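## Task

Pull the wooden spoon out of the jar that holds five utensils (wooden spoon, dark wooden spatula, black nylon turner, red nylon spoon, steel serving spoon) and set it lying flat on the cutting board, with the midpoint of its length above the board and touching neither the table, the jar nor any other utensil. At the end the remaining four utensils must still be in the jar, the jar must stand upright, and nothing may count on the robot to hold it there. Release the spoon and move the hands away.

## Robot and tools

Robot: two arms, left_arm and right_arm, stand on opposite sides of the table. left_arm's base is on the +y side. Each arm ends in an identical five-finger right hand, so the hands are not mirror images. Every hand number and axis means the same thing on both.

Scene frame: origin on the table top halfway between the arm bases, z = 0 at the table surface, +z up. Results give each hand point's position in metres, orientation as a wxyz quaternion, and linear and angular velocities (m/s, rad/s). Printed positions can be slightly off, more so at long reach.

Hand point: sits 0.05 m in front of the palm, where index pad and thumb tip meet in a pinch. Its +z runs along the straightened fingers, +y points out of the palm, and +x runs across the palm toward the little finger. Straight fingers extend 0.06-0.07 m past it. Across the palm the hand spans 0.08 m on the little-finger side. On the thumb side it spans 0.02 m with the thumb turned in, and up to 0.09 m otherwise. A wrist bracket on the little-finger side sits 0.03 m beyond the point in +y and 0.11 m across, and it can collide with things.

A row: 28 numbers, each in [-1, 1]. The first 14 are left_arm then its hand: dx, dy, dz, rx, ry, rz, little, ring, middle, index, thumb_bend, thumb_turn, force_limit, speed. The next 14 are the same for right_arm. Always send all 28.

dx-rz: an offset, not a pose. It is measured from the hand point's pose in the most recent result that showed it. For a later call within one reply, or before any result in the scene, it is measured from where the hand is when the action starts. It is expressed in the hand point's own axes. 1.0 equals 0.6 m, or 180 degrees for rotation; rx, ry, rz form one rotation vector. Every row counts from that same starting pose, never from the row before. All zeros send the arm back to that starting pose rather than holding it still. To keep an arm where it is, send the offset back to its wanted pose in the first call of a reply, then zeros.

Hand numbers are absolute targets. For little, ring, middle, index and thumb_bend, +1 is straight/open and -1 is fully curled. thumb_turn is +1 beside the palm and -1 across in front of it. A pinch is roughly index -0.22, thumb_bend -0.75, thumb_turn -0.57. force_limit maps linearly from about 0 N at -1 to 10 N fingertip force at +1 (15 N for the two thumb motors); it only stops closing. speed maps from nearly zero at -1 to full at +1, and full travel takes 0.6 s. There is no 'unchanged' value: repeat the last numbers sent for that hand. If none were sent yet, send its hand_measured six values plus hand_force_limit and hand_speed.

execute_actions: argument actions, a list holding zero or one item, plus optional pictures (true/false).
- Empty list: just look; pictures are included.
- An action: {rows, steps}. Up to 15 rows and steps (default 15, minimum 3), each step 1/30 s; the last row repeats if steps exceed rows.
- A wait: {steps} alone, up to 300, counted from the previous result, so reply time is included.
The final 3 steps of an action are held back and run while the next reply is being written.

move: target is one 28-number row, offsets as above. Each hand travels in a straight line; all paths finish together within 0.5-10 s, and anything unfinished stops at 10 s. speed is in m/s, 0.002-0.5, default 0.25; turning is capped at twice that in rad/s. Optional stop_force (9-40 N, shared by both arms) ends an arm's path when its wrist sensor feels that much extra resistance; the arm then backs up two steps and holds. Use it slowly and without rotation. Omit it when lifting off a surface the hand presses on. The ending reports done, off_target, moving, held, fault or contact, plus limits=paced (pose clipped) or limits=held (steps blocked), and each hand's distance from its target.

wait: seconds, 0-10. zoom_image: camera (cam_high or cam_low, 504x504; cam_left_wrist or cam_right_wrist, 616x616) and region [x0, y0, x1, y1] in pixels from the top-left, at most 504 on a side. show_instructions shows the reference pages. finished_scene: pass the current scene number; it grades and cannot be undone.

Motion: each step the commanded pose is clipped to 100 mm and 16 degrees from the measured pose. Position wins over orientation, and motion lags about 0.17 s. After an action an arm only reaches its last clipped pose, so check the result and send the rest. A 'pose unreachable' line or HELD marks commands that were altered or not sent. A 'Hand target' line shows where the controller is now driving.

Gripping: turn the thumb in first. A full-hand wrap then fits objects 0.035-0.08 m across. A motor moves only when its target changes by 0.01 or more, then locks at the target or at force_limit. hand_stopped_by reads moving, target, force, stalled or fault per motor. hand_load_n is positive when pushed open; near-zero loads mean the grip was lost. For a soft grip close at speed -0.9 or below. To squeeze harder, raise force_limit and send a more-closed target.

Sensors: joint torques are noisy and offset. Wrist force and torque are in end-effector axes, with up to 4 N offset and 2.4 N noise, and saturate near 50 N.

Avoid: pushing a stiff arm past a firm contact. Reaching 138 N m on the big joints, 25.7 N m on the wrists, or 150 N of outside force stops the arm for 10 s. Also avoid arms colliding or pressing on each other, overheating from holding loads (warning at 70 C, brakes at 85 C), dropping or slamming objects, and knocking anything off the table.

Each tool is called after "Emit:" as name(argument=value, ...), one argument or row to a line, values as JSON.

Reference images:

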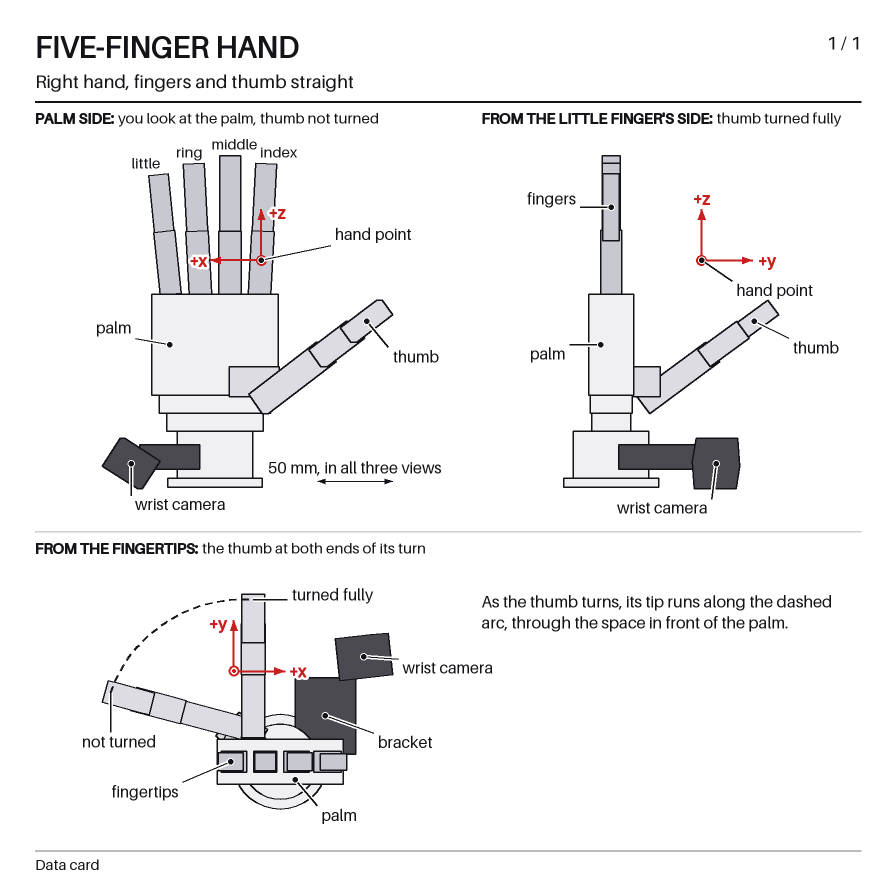

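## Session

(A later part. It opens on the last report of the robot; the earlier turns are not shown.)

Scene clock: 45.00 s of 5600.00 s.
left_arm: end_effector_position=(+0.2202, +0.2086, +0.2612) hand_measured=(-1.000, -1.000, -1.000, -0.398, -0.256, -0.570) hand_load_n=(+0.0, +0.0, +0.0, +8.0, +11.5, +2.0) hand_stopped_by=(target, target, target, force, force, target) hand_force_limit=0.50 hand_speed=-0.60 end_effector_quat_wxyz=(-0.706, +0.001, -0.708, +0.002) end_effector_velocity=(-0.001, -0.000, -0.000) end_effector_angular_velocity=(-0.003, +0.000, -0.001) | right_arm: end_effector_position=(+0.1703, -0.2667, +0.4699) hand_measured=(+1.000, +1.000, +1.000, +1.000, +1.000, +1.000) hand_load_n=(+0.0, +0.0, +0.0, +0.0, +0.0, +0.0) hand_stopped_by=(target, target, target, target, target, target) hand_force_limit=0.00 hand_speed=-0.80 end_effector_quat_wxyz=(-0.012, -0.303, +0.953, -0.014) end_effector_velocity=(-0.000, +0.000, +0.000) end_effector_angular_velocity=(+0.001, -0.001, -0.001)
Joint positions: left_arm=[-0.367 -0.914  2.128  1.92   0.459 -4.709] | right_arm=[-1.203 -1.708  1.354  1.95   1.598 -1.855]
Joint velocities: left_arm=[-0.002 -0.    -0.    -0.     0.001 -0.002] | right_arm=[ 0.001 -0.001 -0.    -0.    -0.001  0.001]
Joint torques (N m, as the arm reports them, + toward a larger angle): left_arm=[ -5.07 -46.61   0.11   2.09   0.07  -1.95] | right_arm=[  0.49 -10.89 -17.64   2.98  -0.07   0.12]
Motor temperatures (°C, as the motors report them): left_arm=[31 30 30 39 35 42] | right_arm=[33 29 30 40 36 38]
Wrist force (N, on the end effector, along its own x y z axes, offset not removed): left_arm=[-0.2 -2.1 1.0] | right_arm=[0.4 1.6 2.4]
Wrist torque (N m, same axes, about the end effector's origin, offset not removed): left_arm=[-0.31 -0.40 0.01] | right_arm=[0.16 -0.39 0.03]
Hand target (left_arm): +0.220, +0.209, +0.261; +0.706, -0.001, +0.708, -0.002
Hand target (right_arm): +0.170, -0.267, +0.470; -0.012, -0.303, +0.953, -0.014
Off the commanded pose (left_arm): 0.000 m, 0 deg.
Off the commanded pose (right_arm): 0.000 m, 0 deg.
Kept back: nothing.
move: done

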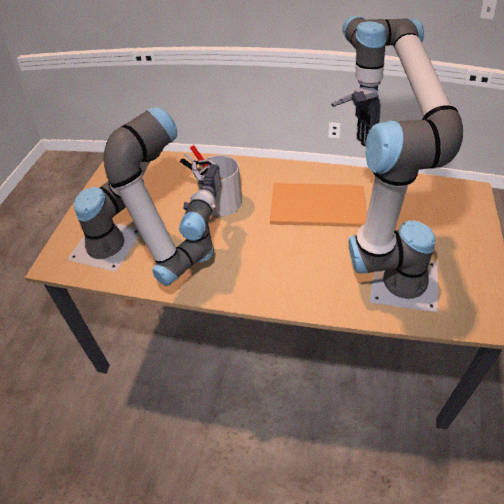

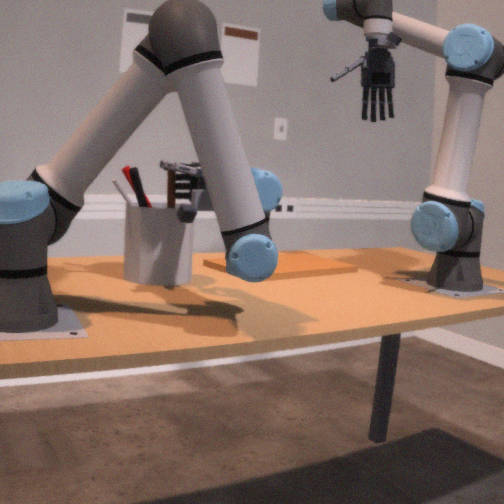

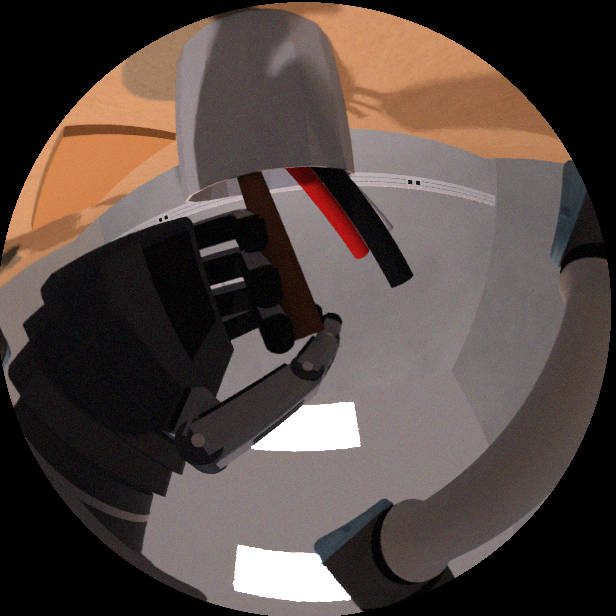

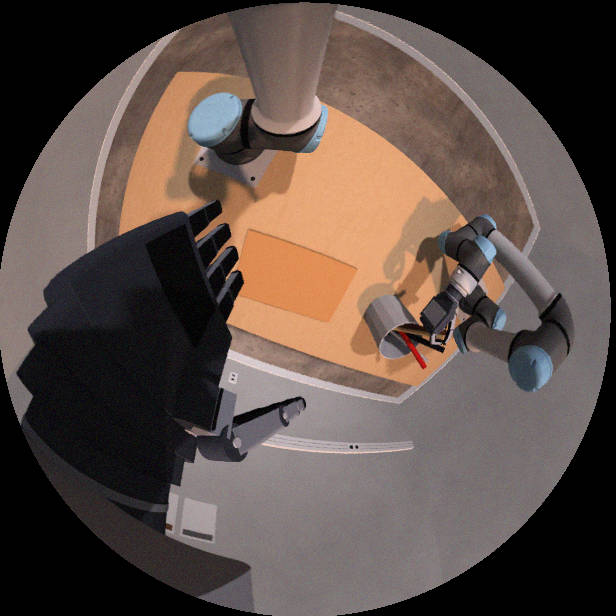

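Emit:
move(
  target=[-0.06,0,0,0,0,0,-1,-1,-1,-0.4,-0.85,-0.57,0.5,-0.6,0,0,0,0,0,0,1,1,1,1,1,1,0,-0.8],
  speed=0.04,
)

Emit:
zoom_image(
  camera="cam_low",
  region=[90, 100, 250, 260],
)

Emit:
zoom_image(
  camera="cam_high",
  region=[150, 110, 270, 230],
)

Scene clock: 46.57 s of 5600.00 s.
left_arm: end_effector_position=(+0.2203, +0.2088, +0.2969) hand_measured=(-1.000, -1.000, -1.000, -0.398, -0.256, -0.570) hand_load_n=(+0.0, +0.0, +0.0, +7.5, +11.0, +1.5) hand_stopped_by=(target, target, target, force, force, target) hand_force_limit=0.50 hand_speed=-0.60 end_effector_quat_wxyz=(-0.706, +0.000, -0.708, +0.002) end_effector_velocity=(-0.000, -0.000, +0.002) end_effector_angular_velocity=(-0.003, +0.001, -0.001) | right_arm: end_effector_position=(+0.1703, -0.2667, +0.4699) hand_measured=(+1.000, +1.000, +1.000, +1.000, +1.000, +1.000) hand_load_n=(+0.0, +0.0, +0.0, +0.0, +0.0, +0.0) hand_stopped_by=(target, target, target, target, target, target) hand_force_limit=0.00 hand_speed=-0.80 end_effector_quat_wxyz=(-0.012, -0.303, +0.953, -0.014) end_effector_velocity=(-0.000, -0.000, -0.000) end_effector_angular_velocity=(-0.000, -0.000, -0.000)
Joint positions: left_arm=[-0.367 -1.006  2.132  2.008  0.459 -4.709] | right_arm=[-1.203 -1.708  1.354  1.95   1.598 -1.855]
Joint velocities: left_arm=[-0.    -0.006 -0.001  0.006 -0.001 -0.001] | right_arm=[ 0.    -0.     0.     0.     0.     0.001]
Joint torques (N m, as the arm reports them, + toward a larger angle): left_arm=[  7.38 -45.92 -17.44   3.1   -2.19  -0.01] | right_arm=[  0.16 -10.53 -17.54   2.85   0.12   0.19]
Motor temperatures (°C, as the motors report them): left_arm=[31 30 30 39 35 42] | right_arm=[33 29 30 40 36 38]
Wrist force (N, on the end effector, along its own x y z axes, offset not removed): left_arm=[-0.9 -1.6 0.8] | right_arm=[0.8 2.2 2.6]
Wrist torque (N m, same axes, about the end effector's origin, offset not removed): left_arm=[-0.25 -0.18 0.00] | right_arm=[0.37 -0.42 0.07]
Hand target (left_arm): +0.220, +0.209, +0.297; +0.706, -0.001, +0.708, -0.002
Hand target (right_arm): +0.170, -0.267, +0.470; -0.012, -0.303, +0.953, -0.014
Off the commanded pose (left_arm): 0.000 m, 0 deg.
Off the commanded pose (right_arm): 0.000 m, 0 deg.
Kept back: nothing.
move: done

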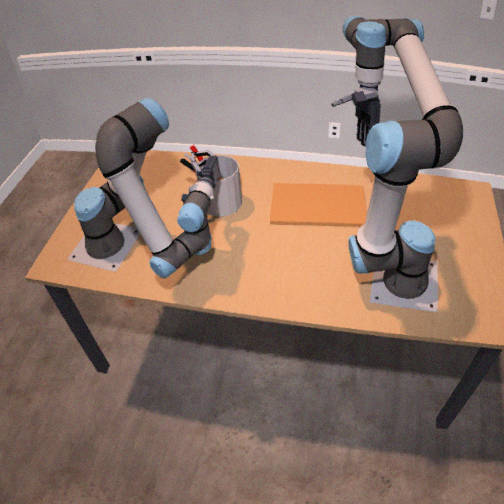

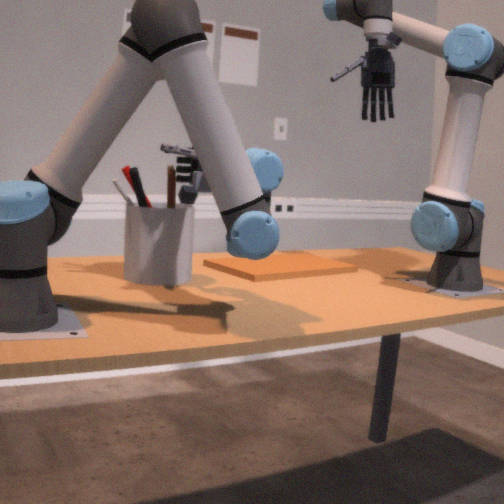

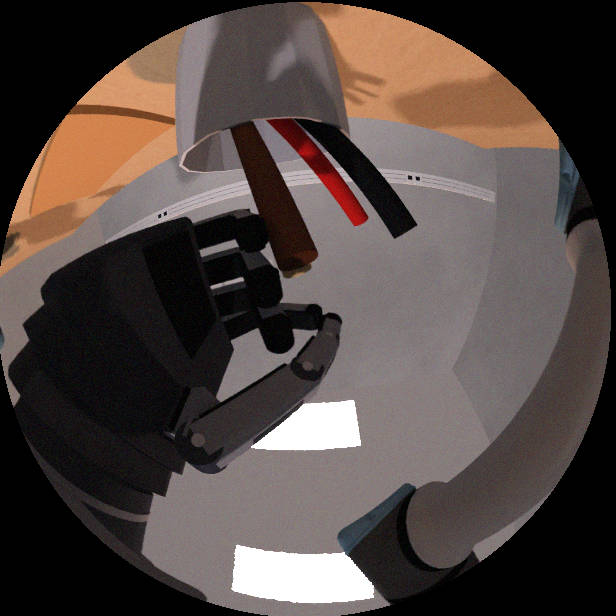

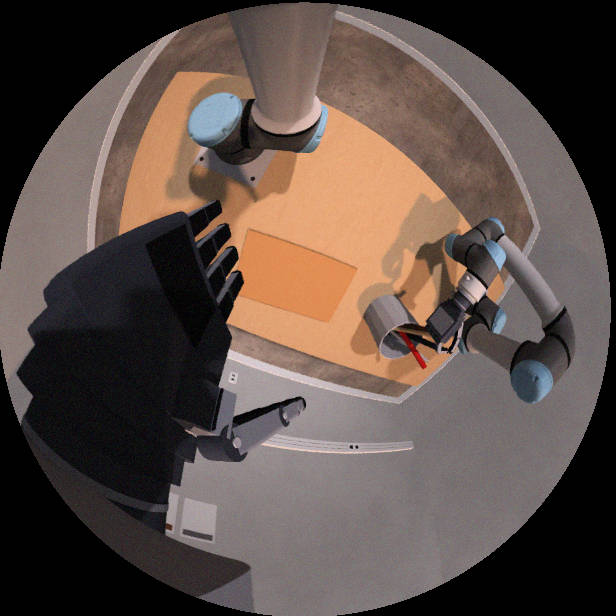

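Region (90, 100, 250, 260) of cam_low's 504x504 image, scaled by 3.150, with more detail than that image has.

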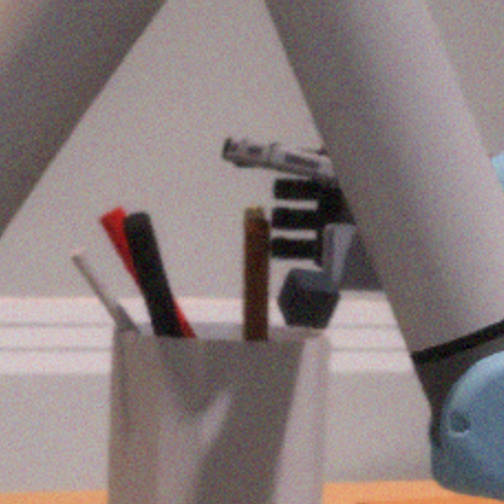

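Region (150, 110, 270, 230) of cam_high's 504x504 image, scaled by 4.200, with more detail than that image has.

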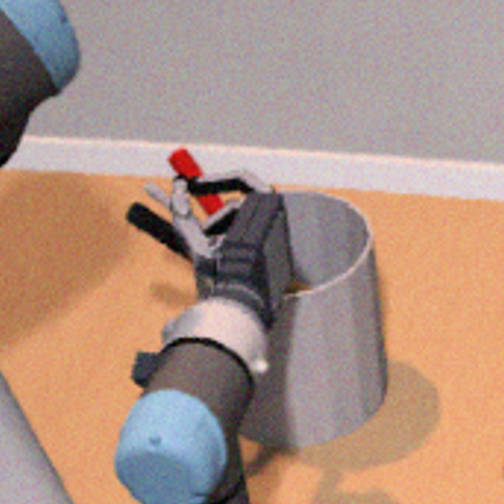

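Emit:
move(
  target=[0,-0.03,0,0,0,0,-1,-1,-1,0.3,-0.75,-0.57,0.5,0,0,0,0,0,0,0,1,1,1,1,1,1,0,-0.8],
  speed=0.05,
)

Emit:
zoom_image(
  camera="cam_high",
  region=[150, 110, 270, 230],
)

Emit:
zoom_image(
  camera="cam_left_wrist",
  region=[200, 150, 450, 400],
)

Scene clock: 47.87 s of 5600.00 s.
left_arm: end_effector_position=(+0.2203, +0.1911, +0.2970) hand_measured=(-1.000, -1.000, -1.000, +0.300, -0.750, -0.570) hand_load_n=(+0.0, +0.0, +0.0, +0.0, +0.0, +0.0) hand_stopped_by=(target, target, target, target, target, target) hand_force_limit=0.50 hand_speed=0.00 end_effector_quat_wxyz=(-0.706, +0.000, -0.708, +0.002) end_effector_velocity=(+0.000, -0.003, -0.000) end_effector_angular_velocity=(+0.001, -0.000, +0.002) | right_arm: end_effector_position=(+0.1703, -0.2667, +0.4699) hand_measured=(+1.000, +1.000, +1.000, +1.000, +1.000, +1.000) hand_load_n=(+0.0, +0.0, +0.0, +0.0, +0.0, +0.0) hand_stopped_by=(target, target, target, target, target, target) hand_force_limit=0.00 hand_speed=-0.80 end_effector_quat_wxyz=(-0.012, -0.303, +0.953, -0.014) end_effector_velocity=(-0.000, +0.000, -0.000) end_effector_angular_velocity=(-0.001, +0.000, +0.002)
Joint positions: left_arm=[-0.348 -0.984  2.08   2.037  0.44  -4.708] | right_arm=[-1.203 -1.708  1.354  1.95   1.598 -1.855]
Joint velocities: left_arm=[ 0.004  0.005 -0.01   0.005 -0.003  0.001] | right_arm=[ 0.001  0.     0.    -0.     0.001 -0.001]
Joint torques (N m, as the arm reports them, + toward a larger angle): left_arm=[  6.23 -21.26 -17.75   2.9   -2.38   2.08] | right_arm=[  0.14 -11.37 -18.17   2.91   0.08   0.13]
Motor temperatures (°C, as the motors report them): left_arm=[31 30 30 39 35 42] | right_arm=[33 29 30 40 36 38]
Wrist force (N, on the end effector, along its own x y z axes, offset not removed): left_arm=[-0.1 -1.1 0.3] | right_arm=[2.8 3.2 1.7]
Wrist torque (N m, same axes, about the end effector's origin, offset not removed): left_arm=[-0.18 -0.26 0.03] | right_arm=[0.59 -0.61 0.22]
Hand target (left_arm): +0.220, +0.191, +0.297; +0.706, -0.000, +0.708, -0.002
Hand target (right_arm): +0.170, -0.267, +0.470; -0.012, -0.303, +0.953, -0.014
Off the commanded pose (left_arm): 0.000 m, 0 deg.
Off the commanded pose (right_arm): 0.000 m, 0 deg.
Kept back: nothing.
move: done

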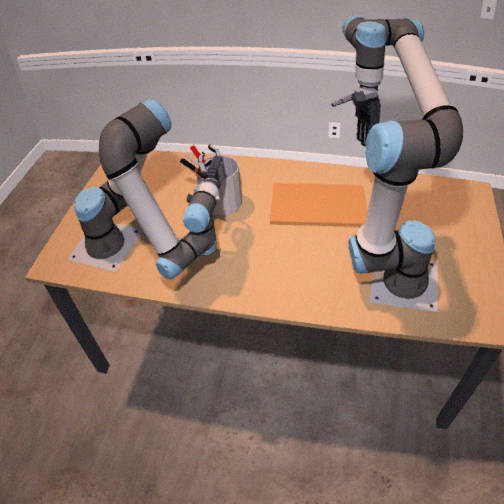

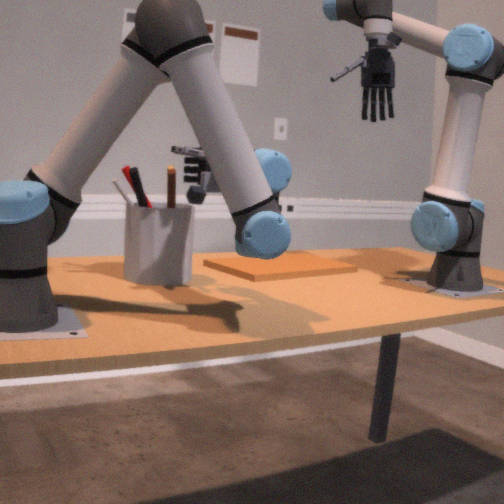

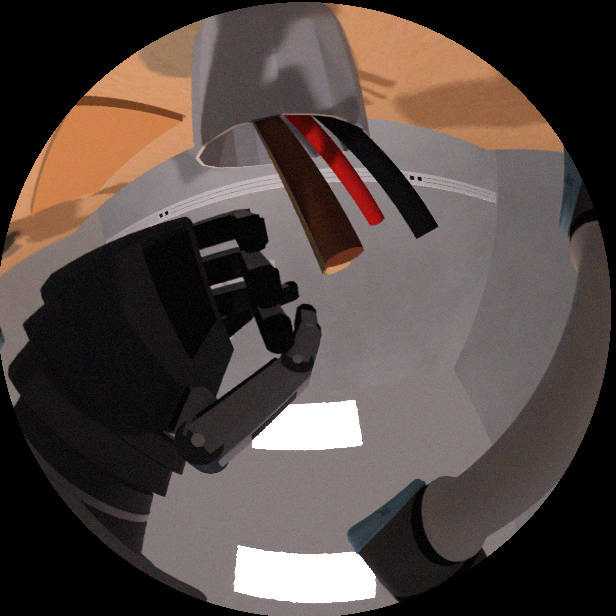

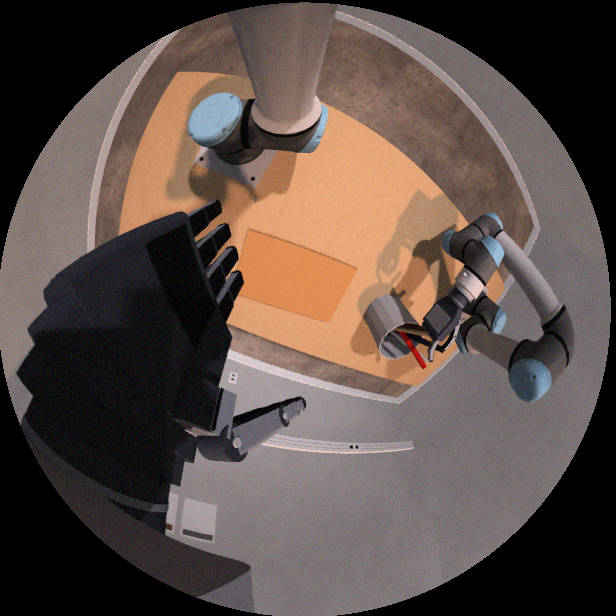

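Region (150, 110, 270, 230) of cam_high's 504x504 image, scaled by 4.200, with more detail than that image has.

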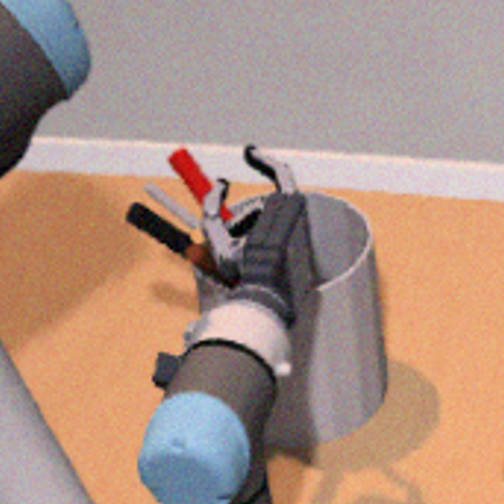

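Region (200, 150, 450, 400) of cam_left_wrist's 616x616 image, scaled by 2.016, with more detail than that image has.

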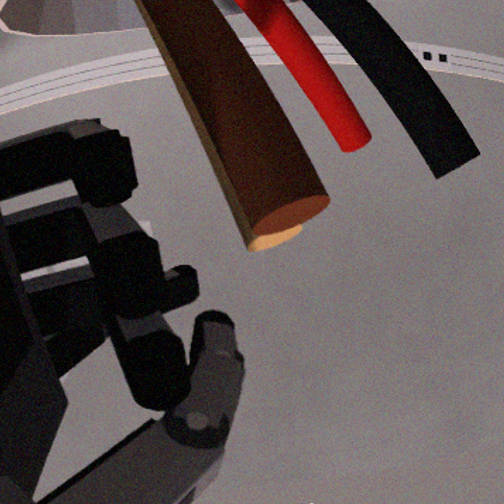

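Emit:
move(
  target=[0,-0.04,0,0,0,0,-1,-1,-1,0.5,-0.75,-0.57,0.5,0,0,0,0,0,0,0,1,1,1,1,1,1,0,-0.8],
  speed=0.06,
)

Emit:
move(
  target=[0.075,0,0,0,0,0,-1,-1,-1,0.5,-0.75,-0.57,0.5,0,0,0,0,0,0,0,1,1,1,1,1,1,0,-0.8],
  speed=0.05,
)

Emit:
zoom_image(
  camera="cam_high",
  region=[150, 110, 270, 230],
)

Scene clock: 49.03 s of 5600.00 s.
left_arm: end_effector_position=(+0.2202, +0.1675, +0.2971) hand_measured=(-1.000, -1.000, -1.000, +0.500, -0.750, -0.570) hand_load_n=(+0.0, +0.0, +0.0, +0.0, +0.0, +0.0) hand_stopped_by=(target, target, target, target, target, target) hand_force_limit=0.50 hand_speed=0.00 end_effector_quat_wxyz=(-0.706, +0.000, -0.708, +0.002) end_effector_velocity=(+0.000, -0.003, -0.000) end_effector_angular_velocity=(+0.001, -0.001, +0.001) | right_arm: end_effector_position=(+0.1703, -0.2667, +0.4699) hand_measured=(+1.000, +1.000, +1.000, +1.000, +1.000, +1.000) hand_load_n=(+0.0, +0.0, +0.0, +0.0, +0.0, +0.0) hand_stopped_by=(target, target, target, target, target, target) hand_force_limit=0.00 hand_speed=-0.80 end_effector_quat_wxyz=(-0.012, -0.303, +0.953, -0.014) end_effector_velocity=(-0.000, -0.000, +0.000) end_effector_angular_velocity=(+0.000, -0.001, +0.000)
Joint positions: left_arm=[-0.325 -0.953  2.009  2.077  0.417 -4.708] | right_arm=[-1.203 -1.708  1.354  1.95   1.598 -1.855]
Joint velocities: left_arm=[ 0.003  0.004 -0.008  0.005 -0.002  0.   ] | right_arm=[-0.    -0.001 -0.    -0.    -0.    -0.001]
Joint torques (N m, as the arm reports them, + toward a larger angle): left_arm=[  6.84 -23.08 -19.53   3.03  -2.29   0.35] | right_arm=[  0.32 -10.78 -17.41   3.04   0.07  -0.06]
Motor temperatures (°C, as the motors report them): left_arm=[31 30 30 39 35 42] | right_arm=[33 29 30 40 36 38]
Wrist force (N, on the end effector, along its own x y z axes, offset not removed): left_arm=[-1.1 0.3 0.5] | right_arm=[1.7 1.9 1.8]
Wrist torque (N m, same axes, about the end effector's origin, offset not removed): left_arm=[0.06 -0.13 0.00] | right_arm=[0.39 -0.47 0.15]
Hand target (left_arm): +0.220, +0.167, +0.297; +0.706, -0.000, +0.708, -0.002
Hand target (right_arm): +0.170, -0.267, +0.470; -0.012, -0.303, +0.953, -0.014
Off the commanded pose (left_arm): 0.000 m, 0 deg.
Off the commanded pose (right_arm): 0.000 m, 0 deg.
Kept back: nothing.
move: done

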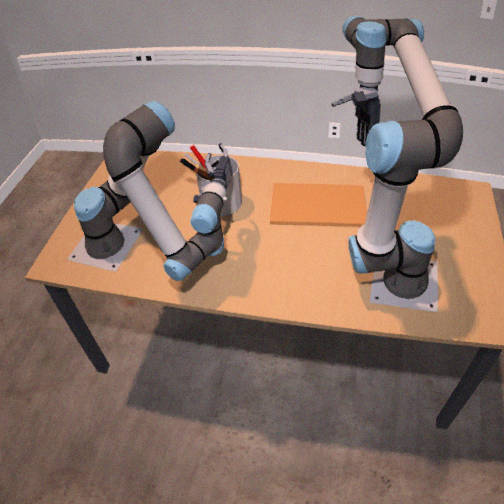

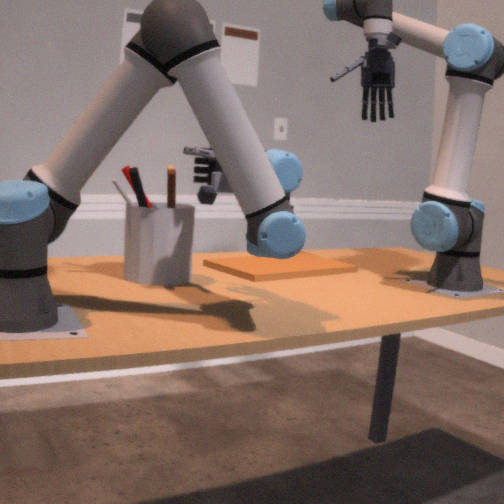

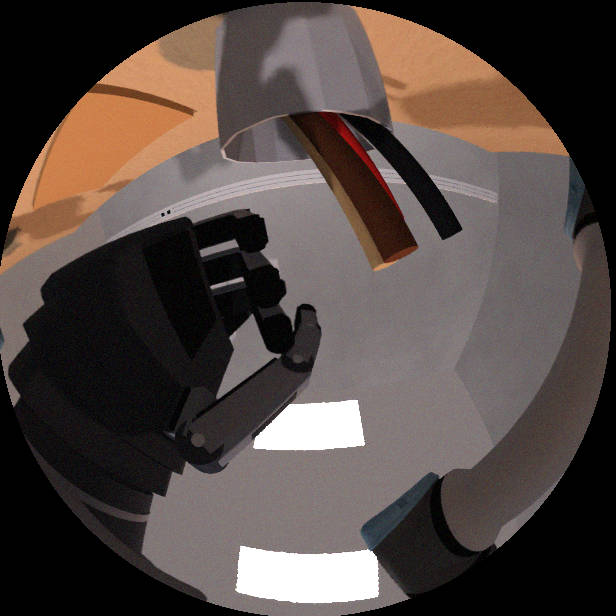

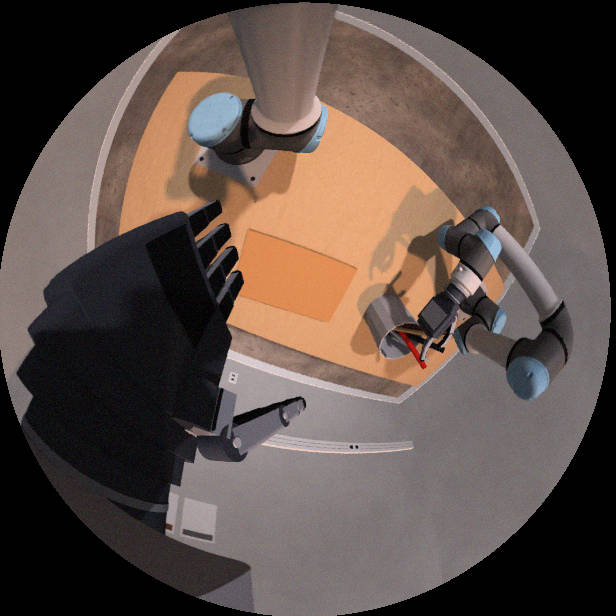

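Scene clock: 50.40 s of 5600.00 s.
left_arm: end_effector_position=(+0.2201, +0.1673, +0.2524) hand_measured=(-1.000, -1.000, -1.000, +0.500, -0.750, -0.570) hand_load_n=(+0.0, +0.0, +0.0, +0.0, +0.0, +0.0) hand_stopped_by=(target, target, target, target, target, target) hand_force_limit=0.50 hand_speed=0.00 end_effector_quat_wxyz=(-0.706, +0.000, -0.708, +0.002) end_effector_velocity=(+0.000, +0.000, -0.002) end_effector_angular_velocity=(-0.001, +0.000, +0.000) | right_arm: end_effector_position=(+0.1703, -0.2667, +0.4699) hand_measured=(+1.000, +1.000, +1.000, +1.000, +1.000, +1.000) hand_load_n=(+0.0, +0.0, +0.0, +0.0, +0.0, +0.0) hand_stopped_by=(target, target, target, target, target, target) hand_force_limit=0.00 hand_speed=-0.80 end_effector_quat_wxyz=(-0.012, -0.303, +0.953, -0.014) end_effector_velocity=(+0.000, -0.000, -0.000) end_effector_angular_velocity=(-0.001, -0.001, -0.002)
Joint positions: left_arm=[-0.325 -0.849  2.003  1.979  0.417 -4.708] | right_arm=[-1.203 -1.708  1.354  1.95   1.598 -1.855]
Joint velocities: left_arm=[ 0.     0.005 -0.001 -0.005 -0.    -0.   ] | right_arm=[-0.    -0.    -0.     0.     0.001  0.002]
Joint torques (N m, as the arm reports them, + toward a larger angle): left_arm=[ -7.26 -25.77 -15.8   -1.92   2.49   2.62] | right_arm=[  0.48 -10.74 -17.92   2.93   0.17   0.09]
Motor temperatures (°C, as the motors report them): left_arm=[31 30 30 39 35 42] | right_arm=[33 29 30 40 36 38]
Wrist force (N, on the end effector, along its own x y z axes, offset not removed): left_arm=[0.9 -0.8 1.5] | right_arm=[0.9 3.0 1.3]
Wrist torque (N m, same axes, about the end effector's origin, offset not removed): left_arm=[-0.18 -0.43 0.06] | right_arm=[0.53 -0.37 0.06]
Hand target (left_arm): +0.220, +0.167, +0.252; +0.706, -0.000, +0.708, -0.002
Hand target (right_arm): +0.170, -0.267, +0.470; -0.012, -0.303, +0.953, -0.014
Off the commanded pose (left_arm): 0.000 m, 0 deg.
Off the commanded pose (right_arm): 0.000 m, 0 deg.
Kept back: nothing.
move: done

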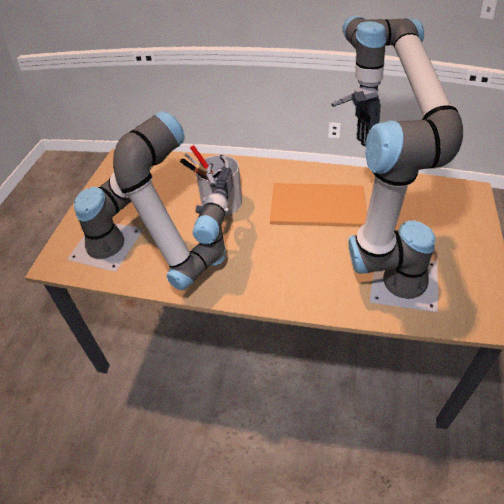

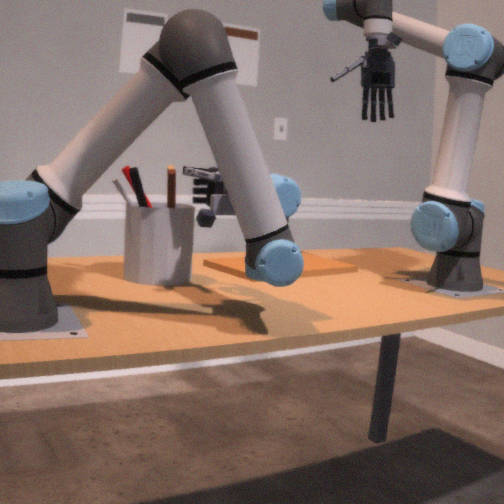

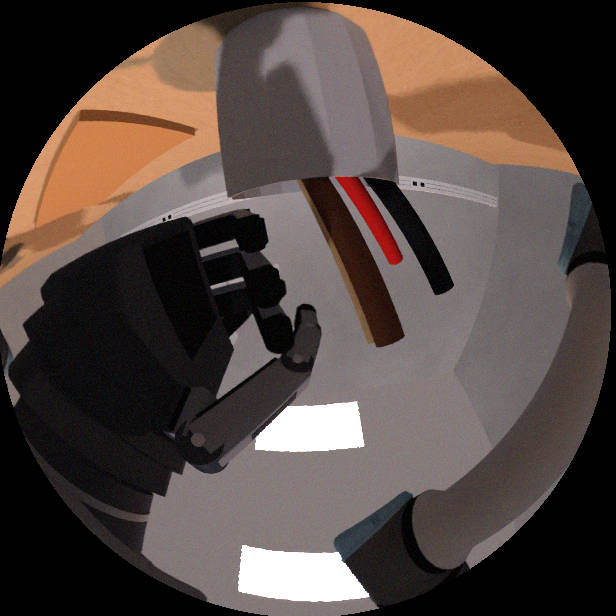

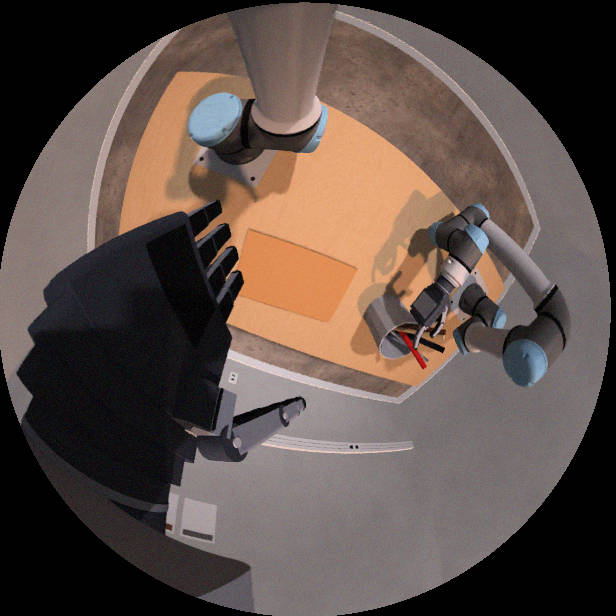

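Region (150, 110, 270, 230) of cam_high's 504x504 image, scaled by 4.200, with more detail than that image has.

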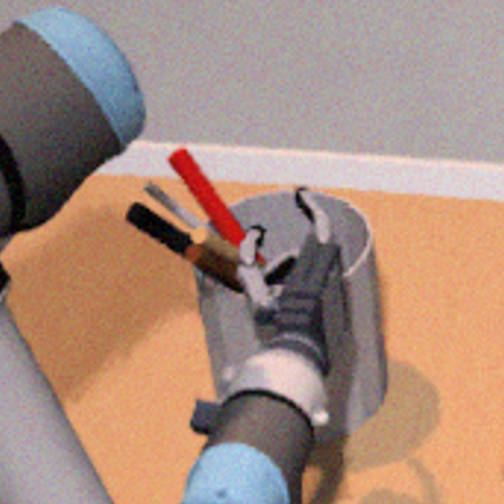

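Emit:
move(
  target=[0,0.05,-0.013,0,0,0,-1,-1,-1,0.5,-0.75,-0.57,0.5,0,0,0,0,0,0,0,1,1,1,1,1,1,0,-0.8],
  speed=0.03,
)

Emit:
zoom_image(
  camera="cam_high",
  region=[150, 110, 270, 230],
)

Emit:
zoom_image(
  camera="cam_left_wrist",
  region=[200, 150, 450, 400],
)

Scene clock: 52.07 s of 5600.00 s.
left_arm: end_effector_position=(+0.2124, +0.1970, +0.2522) hand_measured=(-1.000, -1.000, -1.000, +0.500, -0.750, -0.570) hand_load_n=(+0.0, +0.0, +0.0, +0.0, +0.0, +0.0) hand_stopped_by=(target, target, target, target, target, target) hand_force_limit=0.50 hand_speed=0.00 end_effector_quat_wxyz=(-0.706, +0.000, -0.708, +0.002) end_effector_velocity=(-0.001, +0.002, -0.000) end_effector_angular_velocity=(-0.001, +0.000, -0.001) | right_arm: end_effector_position=(+0.1703, -0.2667, +0.4699) hand_measured=(+1.000, +1.000, +1.000, +1.000, +1.000, +1.000) hand_load_n=(+0.0, +0.0, +0.0, +0.0, +0.0, +0.0) hand_stopped_by=(target, target, target, target, target, target) hand_force_limit=0.00 hand_speed=-0.80 end_effector_quat_wxyz=(-0.012, -0.303, +0.953, -0.014) end_effector_velocity=(+0.000, +0.000, -0.000) end_effector_angular_velocity=(+0.000, +0.000, -0.001)
Joint positions: left_arm=[-0.372 -0.879  2.089  1.924  0.464 -4.709] | right_arm=[-1.203 -1.708  1.354  1.95   1.598 -1.855]
Joint velocities: left_arm=[-0.006 -0.003  0.007 -0.005  0.004  0.   ] | right_arm=[-0.  0.  0. -0. -0.  0.]
Joint torques (N m, as the arm reports them, + toward a larger angle): left_arm=[ -7.36 -49.09   0.3   -1.81   2.53  -1.54] | right_arm=[ -0.04 -10.65 -17.84   2.9    0.06   0.11]
Motor temperatures (°C, as the motors report them): left_arm=[31 30 30 39 35 42] | right_arm=[33 29 30 40 36 38]
Wrist force (N, on the end effector, along its own x y z axes, offset not removed): left_arm=[0.5 -1.3 0.9] | right_arm=[2.1 1.6 2.8]
Wrist torque (N m, same axes, about the end effector's origin, offset not removed): left_arm=[-0.11 -0.35 0.08] | right_arm=[0.19 -0.60 0.04]
Hand target (left_arm): +0.212, +0.197, +0.252; +0.706, -0.000, +0.708, -0.002
Hand target (right_arm): +0.170, -0.267, +0.470; -0.012, -0.303, +0.953, -0.014
Off the commanded pose (left_arm): 0.000 m, 0 deg.
Off the commanded pose (right_arm): 0.000 m, 0 deg.
Kept back: nothing.
move: done

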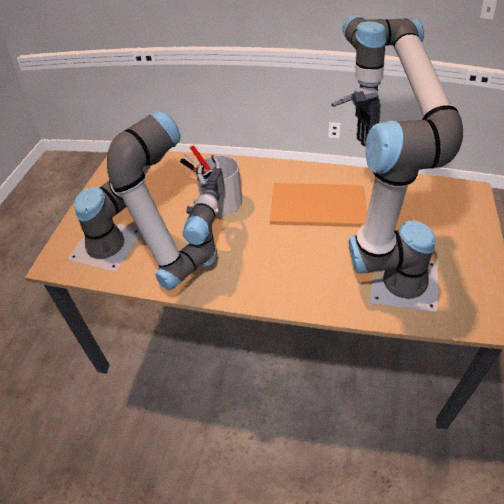

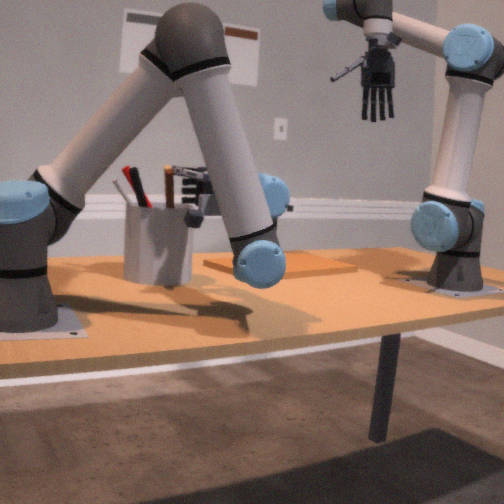

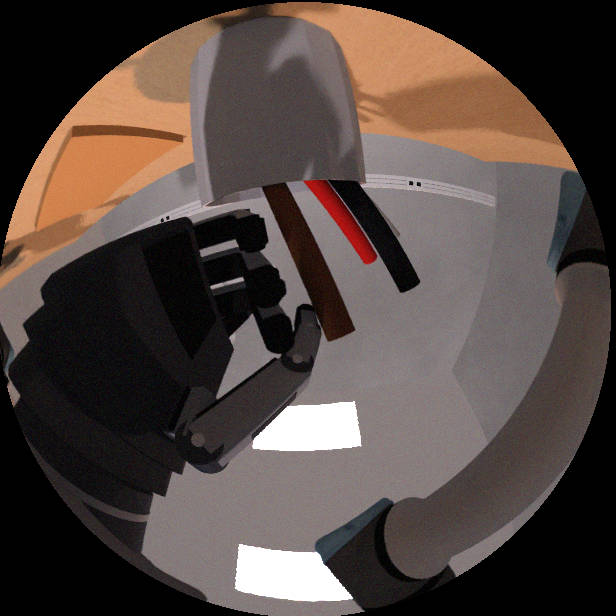

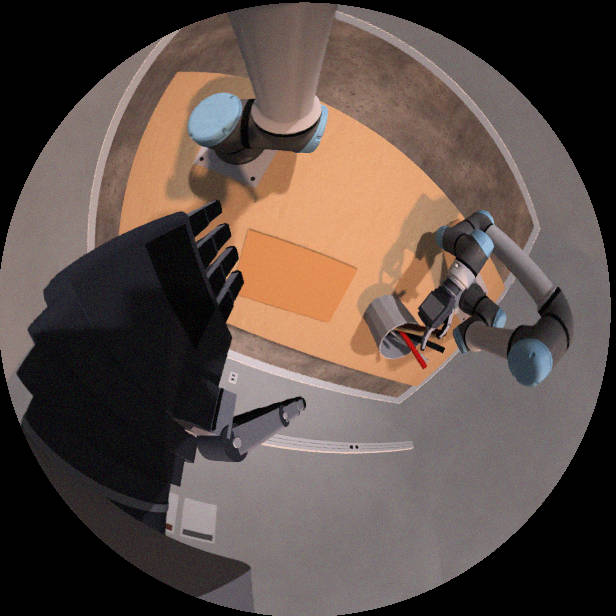

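Region (150, 110, 270, 230) of cam_high's 504x504 image, scaled by 4.200, with more detail than that image has.

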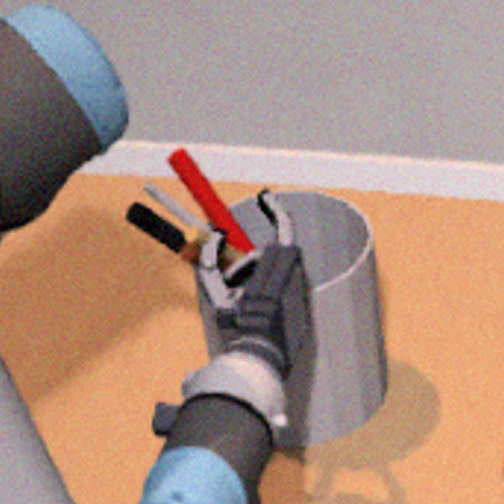

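Region (200, 150, 450, 400) of cam_left_wrist's 616x616 image, scaled by 2.016, with more detail than that image has.

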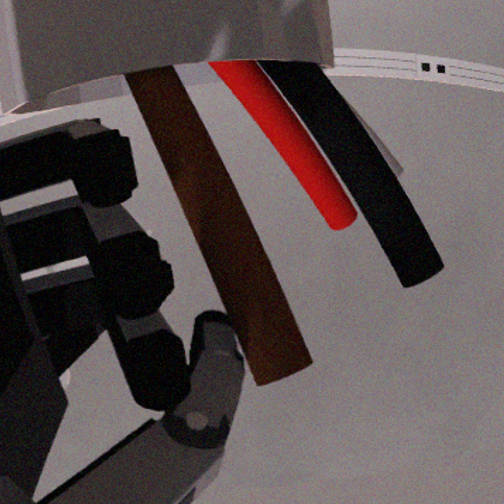

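Emit:
move(
  target=[0,0.017,0.004,0,0,0,-1,-1,-1,0.5,-0.75,-0.57,0.5,0,0,0,0,0,0,0,1,1,1,1,1,1,0,-0.8],
  speed=0.02,
)

Emit:
zoom_image(
  camera="cam_high",
  region=[170, 130, 250, 210],
)

Emit:
zoom_image(
  camera="cam_low",
  region=[110, 140, 230, 240],
)

Scene clock: 53.13 s of 5600.00 s.
left_arm: end_effector_position=(+0.2148, +0.2069, +0.2522) hand_measured=(-1.000, -1.000, -1.000, +0.500, -0.750, -0.570) hand_load_n=(+0.0, +0.0, +0.0, +0.0, -0.5, +0.0) hand_stopped_by=(target, target, target, target, target, target) hand_force_limit=0.50 hand_speed=0.00 end_effector_quat_wxyz=(-0.706, +0.000, -0.708, +0.002) end_effector_velocity=(+0.000, +0.002, -0.000) end_effector_angular_velocity=(-0.000, -0.000, -0.001) | right_arm: end_effector_position=(+0.1703, -0.2667, +0.4699) hand_measured=(+1.000, +1.000, +1.000, +1.000, +1.000, +1.000) hand_load_n=(+0.0, +0.0, +0.0, +0.0, +0.0, +0.0) hand_stopped_by=(target, target, target, target, target, target) hand_force_limit=0.00 hand_speed=-0.80 end_effector_quat_wxyz=(-0.012, -0.303, +0.953, -0.014) end_effector_velocity=(-0.000, +0.000, +0.000) end_effector_angular_velocity=(+0.001, -0.000, +0.001)
Joint positions: left_arm=[-0.377 -0.889  2.119  1.904  0.469 -4.709] | right_arm=[-1.203 -1.708  1.354  1.95   1.598 -1.855]
Joint velocities: left_arm=[-0.003 -0.002  0.008 -0.005  0.002 -0.001] | right_arm=[-0.    -0.001  0.     0.    -0.001 -0.001]
Joint torques (N m, as the arm reports them, + toward a larger angle): left_arm=[ -8.47 -48.13   0.87  -1.67   2.71  -2.11] | right_arm=[  0.75 -10.49 -17.49   2.77   0.07   0.06]
Motor temperatures (°C, as the motors report them): left_arm=[31 30 30 39 35 42] | right_arm=[33 29 30 40 36 38]
Wrist force (N, on the end effector, along its own x y z axes, offset not removed): left_arm=[0.3 -2.2 1.5] | right_arm=[2.3 1.5 2.1]
Wrist torque (N m, same axes, about the end effector's origin, offset not removed): left_arm=[-0.29 -0.36 0.02] | right_arm=[0.35 -0.48 0.17]
Hand target (left_arm): +0.215, +0.207, +0.252; +0.706, -0.000, +0.708, -0.002
Hand target (right_arm): +0.170, -0.267, +0.470; -0.012, -0.303, +0.953, -0.014
Off the commanded pose (left_arm): 0.000 m, 0 deg.
Off the commanded pose (right_arm): 0.000 m, 0 deg.
Kept back: nothing.
move: done

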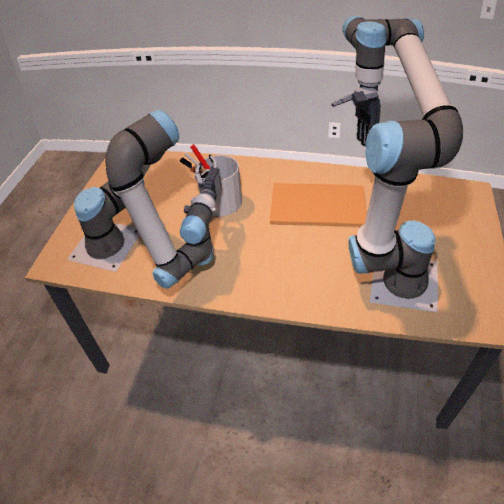

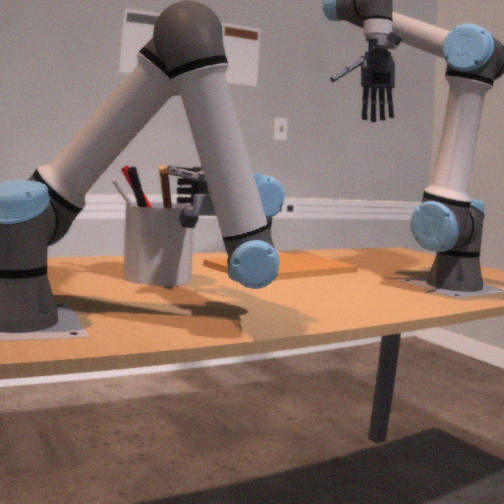

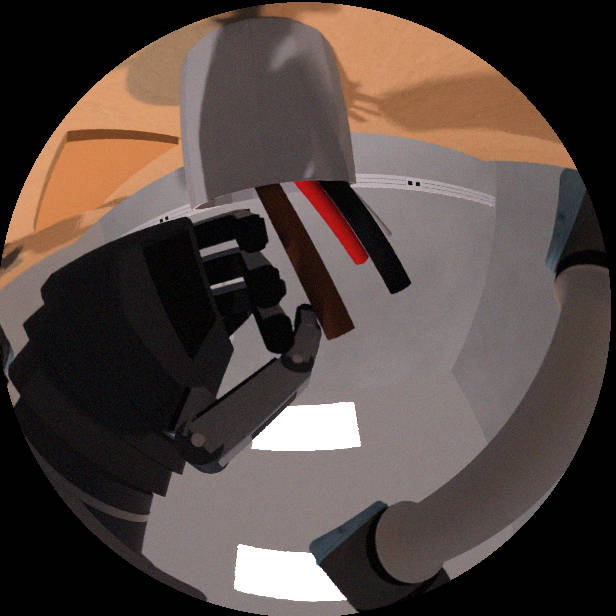

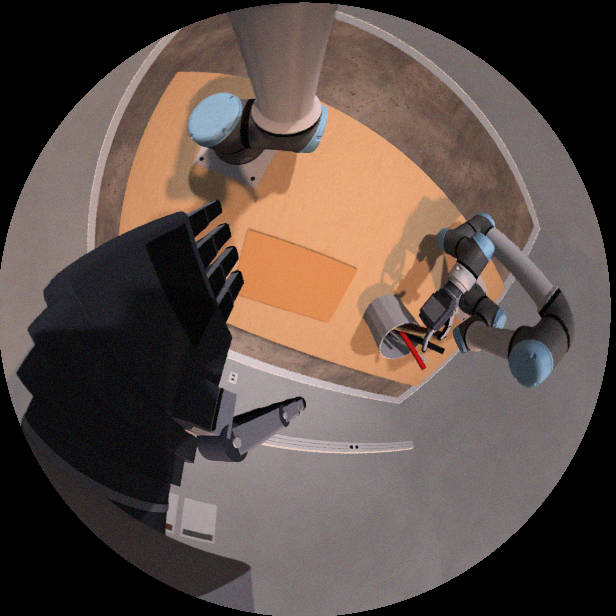

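Region (170, 130, 250, 210) of cam_high's 504x504 image, scaled by 6.300, with more detail than that image has.

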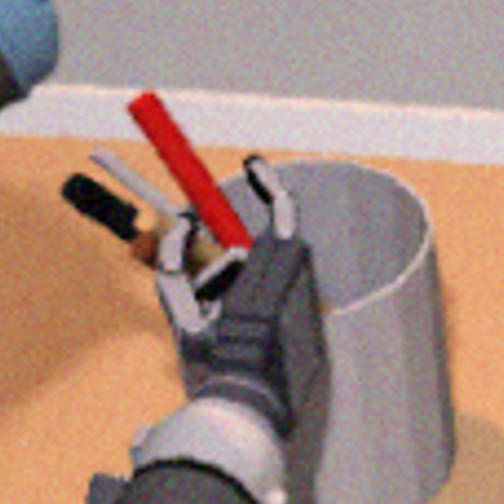

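Region (110, 140, 230, 240) of cam_low's 504x504 image, scaled by 4.200, with more detail than that image has.

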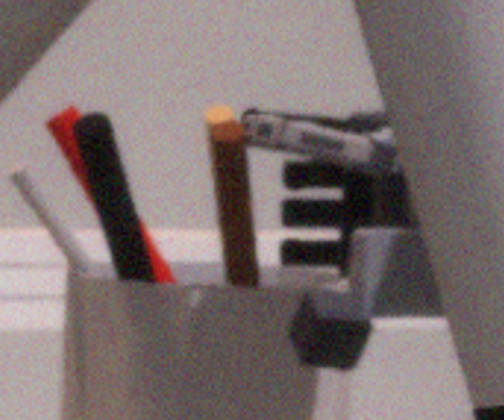

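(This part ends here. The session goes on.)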